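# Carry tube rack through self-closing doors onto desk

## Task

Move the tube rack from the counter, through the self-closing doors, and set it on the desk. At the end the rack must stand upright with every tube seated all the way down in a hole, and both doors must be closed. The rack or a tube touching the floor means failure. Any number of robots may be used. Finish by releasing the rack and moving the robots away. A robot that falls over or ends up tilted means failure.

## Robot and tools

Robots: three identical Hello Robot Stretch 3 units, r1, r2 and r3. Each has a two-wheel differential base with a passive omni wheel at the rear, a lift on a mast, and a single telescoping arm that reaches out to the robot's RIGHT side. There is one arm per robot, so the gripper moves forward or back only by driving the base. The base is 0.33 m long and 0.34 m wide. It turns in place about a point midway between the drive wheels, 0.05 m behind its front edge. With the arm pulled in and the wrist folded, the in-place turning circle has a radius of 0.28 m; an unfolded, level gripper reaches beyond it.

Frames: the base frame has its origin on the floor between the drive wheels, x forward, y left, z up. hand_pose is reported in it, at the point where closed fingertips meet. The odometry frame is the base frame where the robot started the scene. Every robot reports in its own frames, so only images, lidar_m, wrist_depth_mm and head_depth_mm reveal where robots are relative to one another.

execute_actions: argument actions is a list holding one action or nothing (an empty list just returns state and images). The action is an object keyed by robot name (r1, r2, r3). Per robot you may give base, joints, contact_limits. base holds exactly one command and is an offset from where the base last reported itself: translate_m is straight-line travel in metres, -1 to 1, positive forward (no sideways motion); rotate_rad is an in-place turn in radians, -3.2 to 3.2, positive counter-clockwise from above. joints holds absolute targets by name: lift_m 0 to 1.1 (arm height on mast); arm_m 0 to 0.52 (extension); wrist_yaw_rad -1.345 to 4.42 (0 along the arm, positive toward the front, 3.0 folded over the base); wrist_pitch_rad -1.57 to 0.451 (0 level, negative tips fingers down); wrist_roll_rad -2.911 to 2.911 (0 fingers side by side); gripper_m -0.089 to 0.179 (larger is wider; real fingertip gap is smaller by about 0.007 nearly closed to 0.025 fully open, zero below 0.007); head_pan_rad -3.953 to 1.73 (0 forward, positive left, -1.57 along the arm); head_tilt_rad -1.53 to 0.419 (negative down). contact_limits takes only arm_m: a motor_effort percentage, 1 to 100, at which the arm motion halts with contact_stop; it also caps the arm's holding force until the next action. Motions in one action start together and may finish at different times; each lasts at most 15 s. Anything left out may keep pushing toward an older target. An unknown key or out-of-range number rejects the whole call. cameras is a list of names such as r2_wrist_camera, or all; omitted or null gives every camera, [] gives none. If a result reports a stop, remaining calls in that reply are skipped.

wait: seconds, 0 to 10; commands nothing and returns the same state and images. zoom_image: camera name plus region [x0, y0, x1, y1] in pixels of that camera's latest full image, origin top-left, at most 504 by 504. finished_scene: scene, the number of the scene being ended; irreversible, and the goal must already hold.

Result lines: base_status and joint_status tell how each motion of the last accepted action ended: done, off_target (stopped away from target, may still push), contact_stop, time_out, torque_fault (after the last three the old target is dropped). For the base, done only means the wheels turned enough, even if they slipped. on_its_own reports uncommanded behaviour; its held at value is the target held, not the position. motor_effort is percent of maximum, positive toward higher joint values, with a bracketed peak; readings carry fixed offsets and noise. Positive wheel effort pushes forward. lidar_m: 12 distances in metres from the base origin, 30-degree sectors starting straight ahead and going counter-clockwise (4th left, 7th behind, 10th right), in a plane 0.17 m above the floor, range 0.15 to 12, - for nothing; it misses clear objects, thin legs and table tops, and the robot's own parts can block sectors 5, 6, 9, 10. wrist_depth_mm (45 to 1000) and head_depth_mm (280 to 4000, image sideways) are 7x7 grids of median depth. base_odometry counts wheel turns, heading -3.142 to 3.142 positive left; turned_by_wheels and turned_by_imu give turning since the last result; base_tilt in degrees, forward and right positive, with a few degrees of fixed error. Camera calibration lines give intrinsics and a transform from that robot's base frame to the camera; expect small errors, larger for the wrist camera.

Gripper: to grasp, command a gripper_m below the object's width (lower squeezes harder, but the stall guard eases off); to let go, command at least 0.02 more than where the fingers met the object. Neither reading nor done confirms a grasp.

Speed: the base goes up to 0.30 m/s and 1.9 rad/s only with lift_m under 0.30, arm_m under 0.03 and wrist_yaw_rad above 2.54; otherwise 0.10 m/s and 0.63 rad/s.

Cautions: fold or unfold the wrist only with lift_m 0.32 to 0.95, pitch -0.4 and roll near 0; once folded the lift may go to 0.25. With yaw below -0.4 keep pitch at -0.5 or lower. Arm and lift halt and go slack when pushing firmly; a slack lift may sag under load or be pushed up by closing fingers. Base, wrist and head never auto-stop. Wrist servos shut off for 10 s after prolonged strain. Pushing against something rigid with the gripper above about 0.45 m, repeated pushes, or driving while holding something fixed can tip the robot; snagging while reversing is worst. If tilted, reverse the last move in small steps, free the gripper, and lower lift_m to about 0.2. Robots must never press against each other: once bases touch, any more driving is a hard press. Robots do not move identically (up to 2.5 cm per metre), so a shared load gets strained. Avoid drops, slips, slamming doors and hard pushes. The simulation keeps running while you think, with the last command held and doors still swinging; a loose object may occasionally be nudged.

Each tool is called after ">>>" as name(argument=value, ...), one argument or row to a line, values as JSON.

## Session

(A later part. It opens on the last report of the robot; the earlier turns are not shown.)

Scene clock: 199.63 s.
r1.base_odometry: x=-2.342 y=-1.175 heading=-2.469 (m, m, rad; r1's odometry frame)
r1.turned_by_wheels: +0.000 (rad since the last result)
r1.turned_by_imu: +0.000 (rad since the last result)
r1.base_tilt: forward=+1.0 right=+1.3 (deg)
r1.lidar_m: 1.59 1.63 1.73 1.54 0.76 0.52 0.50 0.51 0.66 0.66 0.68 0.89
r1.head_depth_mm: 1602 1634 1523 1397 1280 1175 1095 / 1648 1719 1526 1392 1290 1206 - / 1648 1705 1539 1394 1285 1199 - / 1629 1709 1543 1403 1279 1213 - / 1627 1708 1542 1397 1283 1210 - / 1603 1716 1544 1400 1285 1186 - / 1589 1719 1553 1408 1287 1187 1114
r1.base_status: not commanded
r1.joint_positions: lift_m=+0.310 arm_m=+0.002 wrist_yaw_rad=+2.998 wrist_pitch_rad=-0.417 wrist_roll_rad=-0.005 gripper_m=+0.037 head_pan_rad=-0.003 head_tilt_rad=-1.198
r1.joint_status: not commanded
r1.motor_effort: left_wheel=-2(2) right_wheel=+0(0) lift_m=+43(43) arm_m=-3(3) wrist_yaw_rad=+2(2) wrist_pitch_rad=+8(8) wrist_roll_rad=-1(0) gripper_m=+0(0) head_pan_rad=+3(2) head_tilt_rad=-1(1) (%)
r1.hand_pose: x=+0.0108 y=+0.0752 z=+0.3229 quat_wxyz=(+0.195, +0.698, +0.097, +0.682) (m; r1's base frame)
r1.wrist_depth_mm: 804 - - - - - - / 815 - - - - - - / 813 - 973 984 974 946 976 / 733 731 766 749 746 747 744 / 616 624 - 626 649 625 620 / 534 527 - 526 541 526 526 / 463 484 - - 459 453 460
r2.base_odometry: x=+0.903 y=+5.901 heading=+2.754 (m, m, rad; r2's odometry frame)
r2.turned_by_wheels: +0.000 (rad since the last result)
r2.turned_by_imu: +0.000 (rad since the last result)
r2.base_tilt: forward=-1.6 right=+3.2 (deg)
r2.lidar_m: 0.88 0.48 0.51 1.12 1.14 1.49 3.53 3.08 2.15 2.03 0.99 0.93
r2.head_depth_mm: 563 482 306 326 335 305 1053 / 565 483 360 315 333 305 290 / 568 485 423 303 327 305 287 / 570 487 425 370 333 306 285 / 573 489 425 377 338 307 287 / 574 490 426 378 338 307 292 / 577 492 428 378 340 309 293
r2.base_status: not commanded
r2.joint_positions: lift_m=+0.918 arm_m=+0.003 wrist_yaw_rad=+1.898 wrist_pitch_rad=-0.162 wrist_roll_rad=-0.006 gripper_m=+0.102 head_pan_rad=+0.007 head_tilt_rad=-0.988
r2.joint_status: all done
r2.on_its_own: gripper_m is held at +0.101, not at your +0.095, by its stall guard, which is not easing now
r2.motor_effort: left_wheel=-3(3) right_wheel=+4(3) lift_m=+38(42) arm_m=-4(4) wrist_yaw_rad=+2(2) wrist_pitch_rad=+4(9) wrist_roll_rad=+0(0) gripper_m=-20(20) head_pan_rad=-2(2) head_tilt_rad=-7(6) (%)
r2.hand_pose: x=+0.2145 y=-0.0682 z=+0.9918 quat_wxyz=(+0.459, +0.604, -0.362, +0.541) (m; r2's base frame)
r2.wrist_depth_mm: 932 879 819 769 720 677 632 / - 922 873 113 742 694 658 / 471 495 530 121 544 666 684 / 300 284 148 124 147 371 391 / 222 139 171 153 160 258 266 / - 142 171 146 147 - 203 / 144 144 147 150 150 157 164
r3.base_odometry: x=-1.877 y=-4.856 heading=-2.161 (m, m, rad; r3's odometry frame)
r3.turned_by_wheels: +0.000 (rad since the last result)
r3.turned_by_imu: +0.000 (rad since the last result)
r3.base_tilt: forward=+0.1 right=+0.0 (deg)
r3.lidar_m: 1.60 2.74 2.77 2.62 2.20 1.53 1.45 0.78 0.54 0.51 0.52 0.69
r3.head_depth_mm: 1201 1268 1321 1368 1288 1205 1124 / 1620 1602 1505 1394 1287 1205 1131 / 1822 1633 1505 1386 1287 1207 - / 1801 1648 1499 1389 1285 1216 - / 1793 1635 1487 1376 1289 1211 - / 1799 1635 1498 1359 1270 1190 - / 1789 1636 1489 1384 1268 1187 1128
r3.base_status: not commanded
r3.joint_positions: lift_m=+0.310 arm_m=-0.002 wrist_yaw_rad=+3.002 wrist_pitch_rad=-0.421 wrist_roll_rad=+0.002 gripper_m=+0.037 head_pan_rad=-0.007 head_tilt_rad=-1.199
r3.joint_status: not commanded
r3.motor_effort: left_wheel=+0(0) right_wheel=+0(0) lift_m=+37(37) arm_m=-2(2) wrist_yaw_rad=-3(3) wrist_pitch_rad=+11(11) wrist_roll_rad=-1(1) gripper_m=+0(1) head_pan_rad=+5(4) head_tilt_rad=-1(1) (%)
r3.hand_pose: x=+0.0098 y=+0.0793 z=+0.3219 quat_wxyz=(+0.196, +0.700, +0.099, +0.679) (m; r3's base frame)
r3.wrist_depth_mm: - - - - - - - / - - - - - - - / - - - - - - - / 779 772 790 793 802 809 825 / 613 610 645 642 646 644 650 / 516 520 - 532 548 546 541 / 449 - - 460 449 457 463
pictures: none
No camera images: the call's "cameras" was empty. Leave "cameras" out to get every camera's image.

Touched.

>>> execute_actions(
  actions=[
    {"r2":{"joints":{"gripper_m":0.179,"lift_m":0.925}}},
  ],
  cameras=[],
)

>>> execute_actions(
  actions=[
    {"r2":{"base":{"rotate_rad":-0.12}}},
  ],
  cameras=["r2_nav_camera"],
)

Scene clock: 201.50 s.
r1.base_odometry: x=-2.342 y=-1.175 heading=-2.469 (m, m, rad; r1's odometry frame)
r1.turned_by_wheels: +0.000 (rad since the last result)
r1.turned_by_imu: +0.000 (rad since the last result)
r1.base_tilt: forward=+0.9 right=+1.4 (deg)
r1.lidar_m: 1.59 1.63 1.73 1.54 0.76 0.52 0.49 0.50 0.66 0.66 0.68 0.89
r1.head_depth_mm: 1602 1635 1524 1387 1277 1182 1092 / 1654 1696 1527 1396 1270 1206 - / 1652 1696 1543 1396 1275 1197 - / 1634 1713 1539 1399 1276 1209 - / 1616 1702 1543 1403 1278 1207 - / 1601 1726 1541 1405 1280 1186 - / 1606 1717 1548 1402 1286 1190 1117
r1.base_status: not commanded
r1.joint_positions: lift_m=+0.310 arm_m=+0.002 wrist_yaw_rad=+2.998 wrist_pitch_rad=-0.417 wrist_roll_rad=-0.005 gripper_m=+0.037 head_pan_rad=-0.003 head_tilt_rad=-1.198
r1.joint_status: not commanded
r1.motor_effort: left_wheel=-1(1) right_wheel=+0(0) lift_m=+43(43) arm_m=-3(2) wrist_yaw_rad=+3(3) wrist_pitch_rad=+8(8) wrist_roll_rad=-1(1) gripper_m=+0(1) head_pan_rad=+2(1) head_tilt_rad=-2(0) (%)
r1.hand_pose: x=+0.0108 y=+0.0752 z=+0.3229 quat_wxyz=(+0.195, +0.698, +0.097, +0.682) (m; r1's base frame)
r1.wrist_depth_mm: 802 - - - - - - / 827 - - - - - - / 808 - 958 950 970 961 952 / 725 731 755 757 750 745 751 / 619 625 - 612 638 613 623 / 530 527 - 521 542 526 519 / 460 485 - - 458 455 458
r2.base_odometry: x=+0.903 y=+5.901 heading=+2.754 (m, m, rad; r2's odometry frame)
r2.turned_by_wheels: +0.000 (rad since the last result)
r2.turned_by_imu: +0.000 (rad since the last result)
r2.base_tilt: forward=-1.6 right=+3.2 (deg)
r2.lidar_m: 0.88 0.48 0.51 1.12 1.14 1.50 3.55 3.10 2.15 2.03 0.99 0.93
r2.head_depth_mm: 564 482 305 312 335 304 1058 / 566 484 411 317 331 305 289 / 567 484 423 313 332 305 287 / 571 486 424 369 328 306 285 / 573 490 425 377 338 307 288 / 576 490 427 379 339 307 292 / 576 491 428 379 341 308 293
r2.base_status: not commanded
r2.joint_positions: lift_m=+0.925 arm_m=+0.003 wrist_yaw_rad=+1.898 wrist_pitch_rad=-0.172 wrist_roll_rad=-0.006 gripper_m=+0.179 head_pan_rad=+0.007 head_tilt_rad=-0.988
r2.joint_status: all done
r2.motor_effort: left_wheel=-3(3) right_wheel=+3(4) lift_m=+48(52) arm_m=-4(4) wrist_yaw_rad=+2(2) wrist_pitch_rad=+7(8) wrist_roll_rad=+0(0) gripper_m=+1(91) head_pan_rad=-2(3) head_tilt_rad=-6(7) (%)
r2.hand_pose: x=+0.2138 y=-0.0684 z=+0.9959 quat_wxyz=(+0.461, +0.606, -0.359, +0.539) (m; r2's base frame)
r2.wrist_depth_mm: 951 871 813 763 712 669 641 / - 926 872 135 736 711 664 / 473 493 523 119 544 659 678 / 308 313 146 130 154 377 396 / 240 149 167 134 157 263 273 / - 155 172 142 148 193 210 / 150 148 153 154 157 164 168
r3.base_odometry: x=-1.877 y=-4.856 heading=-2.161 (m, m, rad; r3's odometry frame)
r3.turned_by_wheels: +0.000 (rad since the last result)
r3.turned_by_imu: +0.001 (rad since the last result)
r3.base_tilt: forward=+0.1 right=+0.0 (deg)
r3.lidar_m: 1.60 2.74 2.78 2.62 2.20 1.53 1.45 0.78 0.54 0.51 0.52 0.69
r3.head_depth_mm: 1206 1258 1313 1348 1285 1206 1129 / 1592 1600 1509 1385 1281 1210 1135 / 1793 1641 1485 1387 1285 1207 - / 1800 1638 1506 1382 1291 1208 - / 1797 1627 1489 1376 1274 1199 - / 1794 1640 1506 1377 1277 1192 - / 1791 1627 1494 1373 1276 1189 1128
r3.base_status: not commanded
r3.joint_positions: lift_m=+0.310 arm_m=-0.002 wrist_yaw_rad=+3.002 wrist_pitch_rad=-0.421 wrist_roll_rad=+0.002 gripper_m=+0.037 head_pan_rad=-0.007 head_tilt_rad=-1.199
r3.joint_status: not commanded
r3.motor_effort: left_wheel=+1(0) right_wheel=+0(0) lift_m=+37(37) arm_m=-3(3) wrist_yaw_rad=-3(3) wrist_pitch_rad=+11(11) wrist_roll_rad=-1(1) gripper_m=+0(1) head_pan_rad=+4(3) head_tilt_rad=+0(1) (%)
r3.hand_pose: x=+0.0098 y=+0.0793 z=+0.3219 quat_wxyz=(+0.196, +0.700, +0.099, +0.679) (m; r3's base frame)
r3.wrist_depth_mm: - - - - - - - / - - - - - - - / - - - - - - - / 764 761 780 797 785 815 814 / 630 614 651 634 646 641 651 / 530 523 - 527 545 534 549 / 451 - - 459 448 461 465
pictures: none
No camera images: the call's "cameras" was empty. Leave "cameras" out to get every camera's image.

Scene clock: 202.70 s.
r1.base_odometry: x=-2.342 y=-1.175 heading=-2.469 (m, m, rad; r1's odometry frame)
r1.turned_by_wheels: +0.000 (rad since the last result)
r1.turned_by_imu: +0.000 (rad since the last result)
r1.base_tilt: forward=+0.9 right=+1.3 (deg)
r1.lidar_m: 1.59 1.63 1.73 1.54 0.76 0.52 0.50 0.51 0.66 0.66 0.69 0.89
r1.head_depth_mm: 1603 1640 1526 1392 1273 1175 1095 / 1653 1701 1527 1390 1270 1203 - / 1645 1704 1529 1393 1280 1196 - / 1629 1711 1535 1395 1278 1206 - / 1618 1705 1533 1399 1278 1214 - / 1610 1703 1557 1418 1284 1187 - / 1608 1709 1546 1402 1292 1182 1112
r1.base_status: not commanded
r1.joint_positions: lift_m=+0.310 arm_m=+0.002 wrist_yaw_rad=+2.998 wrist_pitch_rad=-0.417 wrist_roll_rad=-0.005 gripper_m=+0.037 head_pan_rad=-0.003 head_tilt_rad=-1.198
r1.joint_status: not commanded
r1.motor_effort: left_wheel=-1(1) right_wheel=+0(0) lift_m=+43(43) arm_m=-3(3) wrist_yaw_rad=+2(3) wrist_pitch_rad=+8(8) wrist_roll_rad=-1(0) gripper_m=+0(0) head_pan_rad=+2(2) head_tilt_rad=-1(1) (%)
r1.hand_pose: x=+0.0108 y=+0.0752 z=+0.3229 quat_wxyz=(+0.195, +0.698, +0.097, +0.682) (m; r1's base frame)
r1.wrist_depth_mm: 799 - - - - - - / 800 - - - - - - / 813 - 961 955 964 946 945 / 730 731 753 739 742 735 736 / 623 622 - 623 647 612 618 / 531 533 - 521 542 523 526 / 463 485 - - 460 457 458
r2.base_odometry: x=+0.903 y=+5.901 heading=+2.635 (m, m, rad; r2's odometry frame)
r2.turned_by_wheels: -0.120 (rad since the last result)
r2.turned_by_imu: -0.121 (rad since the last result)
r2.base_tilt: forward=-1.6 right=+3.2 (deg)
r2.lidar_m: 0.88 0.53 0.48 1.12 1.13 1.36 2.58 3.64 2.26 2.03 0.98 0.98
r2.head_depth_mm: 561 481 420 338 335 304 1080 / 566 482 308 312 336 304 1076 / 569 485 401 319 331 305 289 / 569 487 423 321 327 306 287 / 574 488 426 377 338 307 286 / 574 490 426 378 339 308 289 / 577 492 429 380 340 309 289
r2.base_status: done
r2.joint_positions: lift_m=+0.925 arm_m=+0.003 wrist_yaw_rad=+1.898 wrist_pitch_rad=-0.172 wrist_roll_rad=-0.006 gripper_m=+0.179 head_pan_rad=+0.007 head_tilt_rad=-0.988
r2.joint_status: not commanded
r2.motor_effort: left_wheel=+2(3) right_wheel=-4(7) lift_m=+49(49) arm_m=-4(4) wrist_yaw_rad=+1(2) wrist_pitch_rad=+7(7) wrist_roll_rad=+0(0) gripper_m=+1(0) head_pan_rad=-2(2) head_tilt_rad=-7(5) (%)
r2.hand_pose: x=+0.2138 y=-0.0683 z=+0.9960 quat_wxyz=(+0.461, +0.606, -0.359, +0.539) (m; r2's base frame)
r2.wrist_depth_mm: 834 819 777 756 722 700 682 / 908 851 831 154 773 748 730 / 468 494 197 163 604 658 737 / 307 161 145 158 313 378 397 / 241 158 166 178 200 278 274 / - 154 172 181 190 198 210 / 150 148 156 159 162 164 168
r3.base_odometry: x=-1.877 y=-4.856 heading=-2.161 (m, m, rad; r3's odometry frame)
r3.turned_by_wheels: +0.000 (rad since the last result)
r3.turned_by_imu: +0.000 (rad since the last result)
r3.base_tilt: forward=+0.1 right=+0.0 (deg)
r3.lidar_m: 1.60 2.74 2.78 2.62 2.19 1.53 1.44 0.78 0.54 0.51 0.52 0.69
r3.head_depth_mm: 1207 1263 1326 1360 1286 1202 1128 / 1610 1605 1506 1397 1290 1220 1130 / 1795 1654 1511 1391 1286 1214 - / 1780 1627 1485 1384 1280 1212 - / 1809 1624 1496 1381 1276 1209 - / 1817 1632 1492 1378 1282 1197 - / 1790 1625 1496 1379 1276 1195 1130
r3.base_status: not commanded
r3.joint_positions: lift_m=+0.310 arm_m=-0.002 wrist_yaw_rad=+3.002 wrist_pitch_rad=-0.421 wrist_roll_rad=+0.002 gripper_m=+0.037 head_pan_rad=-0.007 head_tilt_rad=-1.199
r3.joint_status: not commanded
r3.motor_effort: left_wheel=+0(0) right_wheel=+0(1) lift_m=+37(37) arm_m=-3(2) wrist_yaw_rad=-3(3) wrist_pitch_rad=+11(11) wrist_roll_rad=-1(1) gripper_m=+0(0) head_pan_rad=+4(3) head_tilt_rad=-1(1) (%)
r3.hand_pose: x=+0.0098 y=+0.0793 z=+0.3219 quat_wxyz=(+0.196, +0.700, +0.099, +0.679) (m; r3's base frame)
r3.wrist_depth_mm: - - - - - - - / - - - - - - - / - - - - - - - / 764 774 776 779 795 806 816 / 621 625 658 641 650 648 654 / 522 524 - 536 548 538 546 / 451 - - 455 448 462 463
pictures: r2_nav_camera (sideways: a quarter turn counterclockwise sets it upright)
camera_calibration (this result's frames):
r2_nav_camera: T_world_to_cam=[[0.820282, -0.0231945, 0.571489, -0.708238], [-0.0293296, -0.999569, 0.00152948, 0.0516821], [0.571207, -0.0180161, -0.820609, 1.02209], [0, 0, 0, 1]] pos_world=[-0.00135418, 0.0536467, 1.24341]
Images, in order (width x height): r2_nav_camera 672x504.

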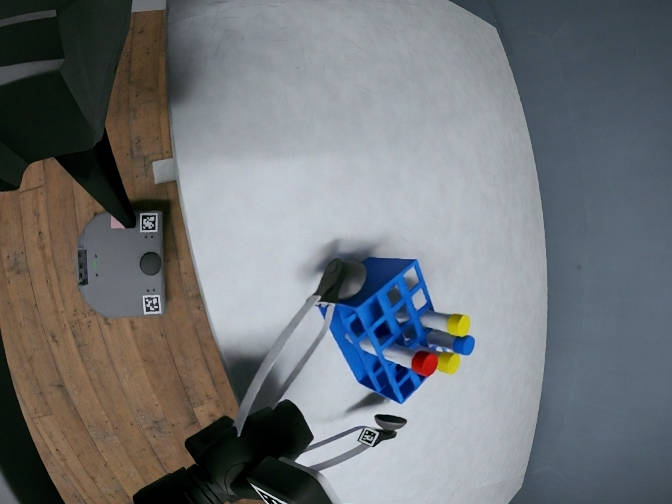

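Left finger touches; swing it free and back off.

>>> execute_actions(
  actions=[
    {"r2":{"base":{"rotate_rad":0.08}}},
  ],
  cameras=[],
)

>>> execute_actions(
  actions=[
    {"r2":{"base":{"translate_m":-0.25},"joints":{"wrist_yaw_rad":2.05}}},
  ],
  cameras=["r2_nav_camera"],
)

Scene clock: 204.03 s.
r1.base_odometry: x=-2.342 y=-1.175 heading=-2.469 (m, m, rad; r1's odometry frame)
r1.turned_by_wheels: +0.000 (rad since the last result)
r1.turned_by_imu: +0.000 (rad since the last result)
r1.base_tilt: forward=+1.0 right=+1.3 (deg)
r1.lidar_m: 1.59 1.62 1.73 1.54 0.76 0.52 0.49 0.50 0.66 0.66 0.69 0.90
r1.head_depth_mm: 1607 1629 1527 1389 1273 1182 1096 / 1652 1716 1531 1387 1276 1208 - / 1642 1701 1543 1397 1275 1209 - / 1626 1710 1537 1393 1275 1216 - / 1628 1712 1536 1405 1296 1211 - / 1606 1708 1543 1398 1300 1188 - / 1597 1730 1534 1407 1293 1192 1116
r1.base_status: not commanded
r1.joint_positions: lift_m=+0.310 arm_m=+0.002 wrist_yaw_rad=+2.998 wrist_pitch_rad=-0.417 wrist_roll_rad=-0.005 gripper_m=+0.037 head_pan_rad=-0.003 head_tilt_rad=-1.198
r1.joint_status: not commanded
r1.motor_effort: left_wheel=-1(1) right_wheel=+0(0) lift_m=+43(43) arm_m=-3(3) wrist_yaw_rad=+2(2) wrist_pitch_rad=+8(8) wrist_roll_rad=+0(1) gripper_m=+0(1) head_pan_rad=+3(2) head_tilt_rad=-1(0) (%)
r1.hand_pose: x=+0.0108 y=+0.0752 z=+0.3229 quat_wxyz=(+0.195, +0.698, +0.097, +0.682) (m; r1's base frame)
r1.wrist_depth_mm: 805 - - - - - - / 822 - - - - - - / 813 - 957 951 965 954 950 / 728 741 748 754 751 750 752 / 623 625 - 626 637 614 611 / 528 527 - 530 539 527 525 / 463 482 - - 455 456 458
r2.base_odometry: x=+0.903 y=+5.901 heading=+2.714 (m, m, rad; r2's odometry frame)
r2.turned_by_wheels: +0.080 (rad since the last result)
r2.turned_by_imu: +0.081 (rad since the last result)
r2.base_tilt: forward=-1.6 right=+3.2 (deg)
r2.lidar_m: 0.88 0.48 0.49 1.12 1.14 1.45 3.16 3.26 2.18 2.03 0.99 0.95
r2.head_depth_mm: 560 480 313 316 335 304 1068 / 565 483 309 320 335 305 290 / 567 485 423 318 327 305 289 / 571 486 425 363 328 306 285 / 573 489 426 377 338 307 287 / 575 491 426 379 339 308 292 / 578 492 429 379 340 308 291
r2.base_status: done
r2.joint_positions: lift_m=+0.925 arm_m=+0.003 wrist_yaw_rad=+1.898 wrist_pitch_rad=-0.172 wrist_roll_rad=-0.006 gripper_m=+0.179 head_pan_rad=+0.007 head_tilt_rad=-0.988
r2.joint_status: not commanded
r2.motor_effort: left_wheel=-3(4) right_wheel=+4(5) lift_m=+49(48) arm_m=-4(4) wrist_yaw_rad=+1(1) wrist_pitch_rad=+7(7) wrist_roll_rad=+0(0) gripper_m=+0(0) head_pan_rad=-3(3) head_tilt_rad=-7(6) (%)
r2.hand_pose: x=+0.2138 y=-0.0683 z=+0.9960 quat_wxyz=(+0.461, +0.606, -0.359, +0.539) (m; r2's base frame)
r2.wrist_depth_mm: 911 838 793 766 719 676 654 / 969 873 837 121 765 715 676 / 471 495 525 146 597 673 692 / 307 292 145 131 161 377 397 / 241 144 182 163 166 279 274 / - 163 169 147 159 198 210 / 150 147 152 156 158 164 168
r3.base_odometry: x=-1.877 y=-4.856 heading=-2.161 (m, m, rad; r3's odometry frame)
r3.turned_by_wheels: +0.000 (rad since the last result)
r3.turned_by_imu: +0.000 (rad since the last result)
r3.base_tilt: forward=+0.1 right=+0.0 (deg)
r3.lidar_m: 1.60 2.74 2.78 2.62 2.20 1.53 1.45 0.78 0.54 0.51 0.52 0.69
r3.head_depth_mm: 1205 1262 1324 1360 1287 1205 1130 / 1614 1599 1502 1392 1291 1215 1136 / 1817 1647 1511 1387 1289 1212 - / 1808 1636 1504 1382 1280 1215 - / 1787 1625 1500 1386 1276 1211 - / 1784 1614 1491 1375 1283 1189 - / 1807 1631 1487 1384 1273 1197 1121
r3.base_status: not commanded
r3.joint_positions: lift_m=+0.310 arm_m=-0.002 wrist_yaw_rad=+3.002 wrist_pitch_rad=-0.421 wrist_roll_rad=+0.002 gripper_m=+0.037 head_pan_rad=-0.007 head_tilt_rad=-1.199
r3.joint_status: not commanded
r3.motor_effort: left_wheel=+1(0) right_wheel=+0(0) lift_m=+37(37) arm_m=-3(2) wrist_yaw_rad=-3(3) wrist_pitch_rad=+11(11) wrist_roll_rad=-1(1) gripper_m=+0(1) head_pan_rad=+3(3) head_tilt_rad=-1(0) (%)
r3.hand_pose: x=+0.0098 y=+0.0793 z=+0.3219 quat_wxyz=(+0.196, +0.700, +0.099, +0.679) (m; r3's base frame)
r3.wrist_depth_mm: - - - - - - - / - - - - - - - / - - - - - - - / 762 776 789 792 795 813 802 / 617 630 650 636 647 643 652 / 518 519 - 533 546 536 543 / 449 - - 460 448 462 470
pictures: none
No camera images: the call's "cameras" was empty. Leave "cameras" out to get every camera's image.

Scene clock: 207.70 s.
r1.base_odometry: x=-2.342 y=-1.175 heading=-2.469 (m, m, rad; r1's odometry frame)
r1.turned_by_wheels: +0.000 (rad since the last result)
r1.turned_by_imu: -0.001 (rad since the last result)
r1.base_tilt: forward=+0.9 right=+1.4 (deg)
r1.lidar_m: 1.59 1.63 1.72 1.54 0.76 0.52 0.49 0.50 0.66 0.66 0.69 0.89
r1.head_depth_mm: 1609 1648 1531 1390 1278 1179 1094 / 1656 1702 1532 1390 1279 1208 - / 1641 1700 1545 1388 1278 1201 - / 1637 1719 1539 1398 1283 1209 - / 1619 1706 1547 1408 1286 1207 - / 1611 1716 1543 1405 1286 1197 - / 1598 1734 1547 1406 1287 1190 1115
r1.base_status: not commanded
r1.joint_positions: lift_m=+0.310 arm_m=+0.002 wrist_yaw_rad=+2.998 wrist_pitch_rad=-0.417 wrist_roll_rad=-0.005 gripper_m=+0.037 head_pan_rad=-0.003 head_tilt_rad=-1.198
r1.joint_status: not commanded
r1.motor_effort: left_wheel=-2(1) right_wheel=+0(0) lift_m=+43(43) arm_m=-3(3) wrist_yaw_rad=+2(3) wrist_pitch_rad=+8(8) wrist_roll_rad=-1(0) gripper_m=+0(0) head_pan_rad=+2(1) head_tilt_rad=-1(1) (%)
r1.hand_pose: x=+0.0108 y=+0.0752 z=+0.3229 quat_wxyz=(+0.195, +0.698, +0.097, +0.682) (m; r1's base frame)
r1.wrist_depth_mm: 796 - - - - - - / 823 - - - - - - / 796 - 962 958 962 958 950 / 726 748 758 754 750 755 751 / 619 621 - 613 652 614 615 / 531 533 - 534 534 527 525 / 456 485 - - 459 461 458
r2.base_odometry: x=+1.130 y=+5.797 heading=+2.714 (m, m, rad; r2's odometry frame)
r2.turned_by_wheels: +0.000 (rad since the last result)
r2.turned_by_imu: -0.002 (rad since the last result)
r2.base_tilt: forward=-1.6 right=+3.3 (deg)
r2.lidar_m: 1.13 0.69 1.18 1.09 1.11 1.41 3.07 3.30 2.21 2.05 1.14 1.21
r2.head_depth_mm: 561 471 428 1479 1318 1224 1085 / 404 464 428 1476 1314 1202 1109 / 434 464 424 1475 1322 1195 1113 / 569 472 424 1480 1327 1193 1127 / 573 488 426 1460 1375 1210 1127 / 576 492 428 1301 1316 1209 1100 / 577 491 429 1432 1348 1215 1110
r2.base_status: done
r2.joint_positions: lift_m=+0.925 arm_m=+0.003 wrist_yaw_rad=+2.047 wrist_pitch_rad=-0.172 wrist_roll_rad=-0.006 gripper_m=+0.179 head_pan_rad=+0.007 head_tilt_rad=-0.988
r2.joint_status: all done
r2.motor_effort: left_wheel=-3(7) right_wheel=+4(4) lift_m=+48(49) arm_m=-4(4) wrist_yaw_rad=+2(8) wrist_pitch_rad=+7(7) wrist_roll_rad=+0(0) gripper_m=+0(0) head_pan_rad=-2(2) head_tilt_rad=-6(7) (%)
r2.hand_pose: x=+0.1994 y=-0.0343 z=+0.9960 quat_wxyz=(+0.420, +0.631, -0.313, +0.572) (m; r2's base frame)
r2.wrist_depth_mm: - - - - 934 868 808 / - - - - 970 901 840 / 478 495 531 565 380 577 728 / - 355 332 347 362 367 399 / - - - 294 269 277 277 / - - - - - - 227 / - - - - - - -
r3.base_odometry: x=-1.877 y=-4.856 heading=-2.161 (m, m, rad; r3's odometry frame)
r3.turned_by_wheels: +0.000 (rad since the last result)
r3.turned_by_imu: +0.001 (rad since the last result)
r3.base_tilt: forward=+0.1 right=+0.0 (deg)
r3.lidar_m: 1.61 2.73 2.78 2.62 2.20 1.53 1.45 0.78 0.55 0.51 0.52 0.69
r3.head_depth_mm: 1200 1266 1330 1351 1291 1204 1125 / 1614 1594 1517 1391 1295 1207 1136 / 1813 1640 1499 1389 1283 1211 - / 1801 1635 1500 1377 1284 1219 - / 1795 1631 1504 1387 1276 1201 - / 1798 1634 1474 1378 1270 1197 - / 1796 1629 1483 1384 1279 1192 1133
r3.base_status: not commanded
r3.joint_positions: lift_m=+0.310 arm_m=-0.002 wrist_yaw_rad=+3.002 wrist_pitch_rad=-0.421 wrist_roll_rad=+0.002 gripper_m=+0.037 head_pan_rad=-0.007 head_tilt_rad=-1.199
r3.joint_status: not commanded
r3.motor_effort: left_wheel=+0(0) right_wheel=+1(1) lift_m=+37(37) arm_m=-2(2) wrist_yaw_rad=-3(3) wrist_pitch_rad=+11(11) wrist_roll_rad=-1(0) gripper_m=+0(0) head_pan_rad=+3(4) head_tilt_rad=-1(1) (%)
r3.hand_pose: x=+0.0098 y=+0.0793 z=+0.3219 quat_wxyz=(+0.196, +0.700, +0.099, +0.679) (m; r3's base frame)
r3.wrist_depth_mm: - - - - - - - / - - - - - - - / - - - - - - - / 768 766 804 785 784 813 818 / 616 629 666 637 634 653 641 / 519 520 - 533 546 543 530 / 448 - - 457 452 468 461
pictures: r2_nav_camera (sideways: a quarter turn counterclockwise sets it upright)
camera_calibration (this result's frames):
r2_nav_camera: T_world_to_cam=[[0.820319, -0.0231943, 0.571436, -0.708169], [-0.0293295, -0.999569, 0.00153179, 0.0516791], [0.571154, -0.0180165, -0.820645, 1.02214], [0, 0, 0, 1]] pos_world=[-0.00135792, 0.0536467, 1.24341]
Images, in order (width x height): r2_nav_camera 672x504.

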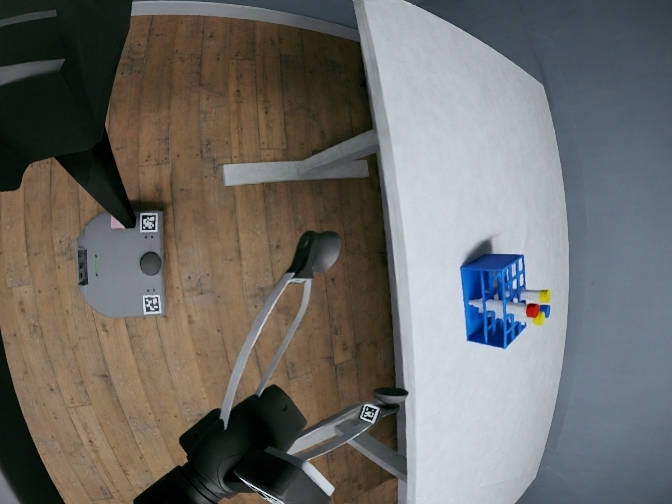

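>>> finished_scene(
  scene=2,
)

The scene is finished: the task was done.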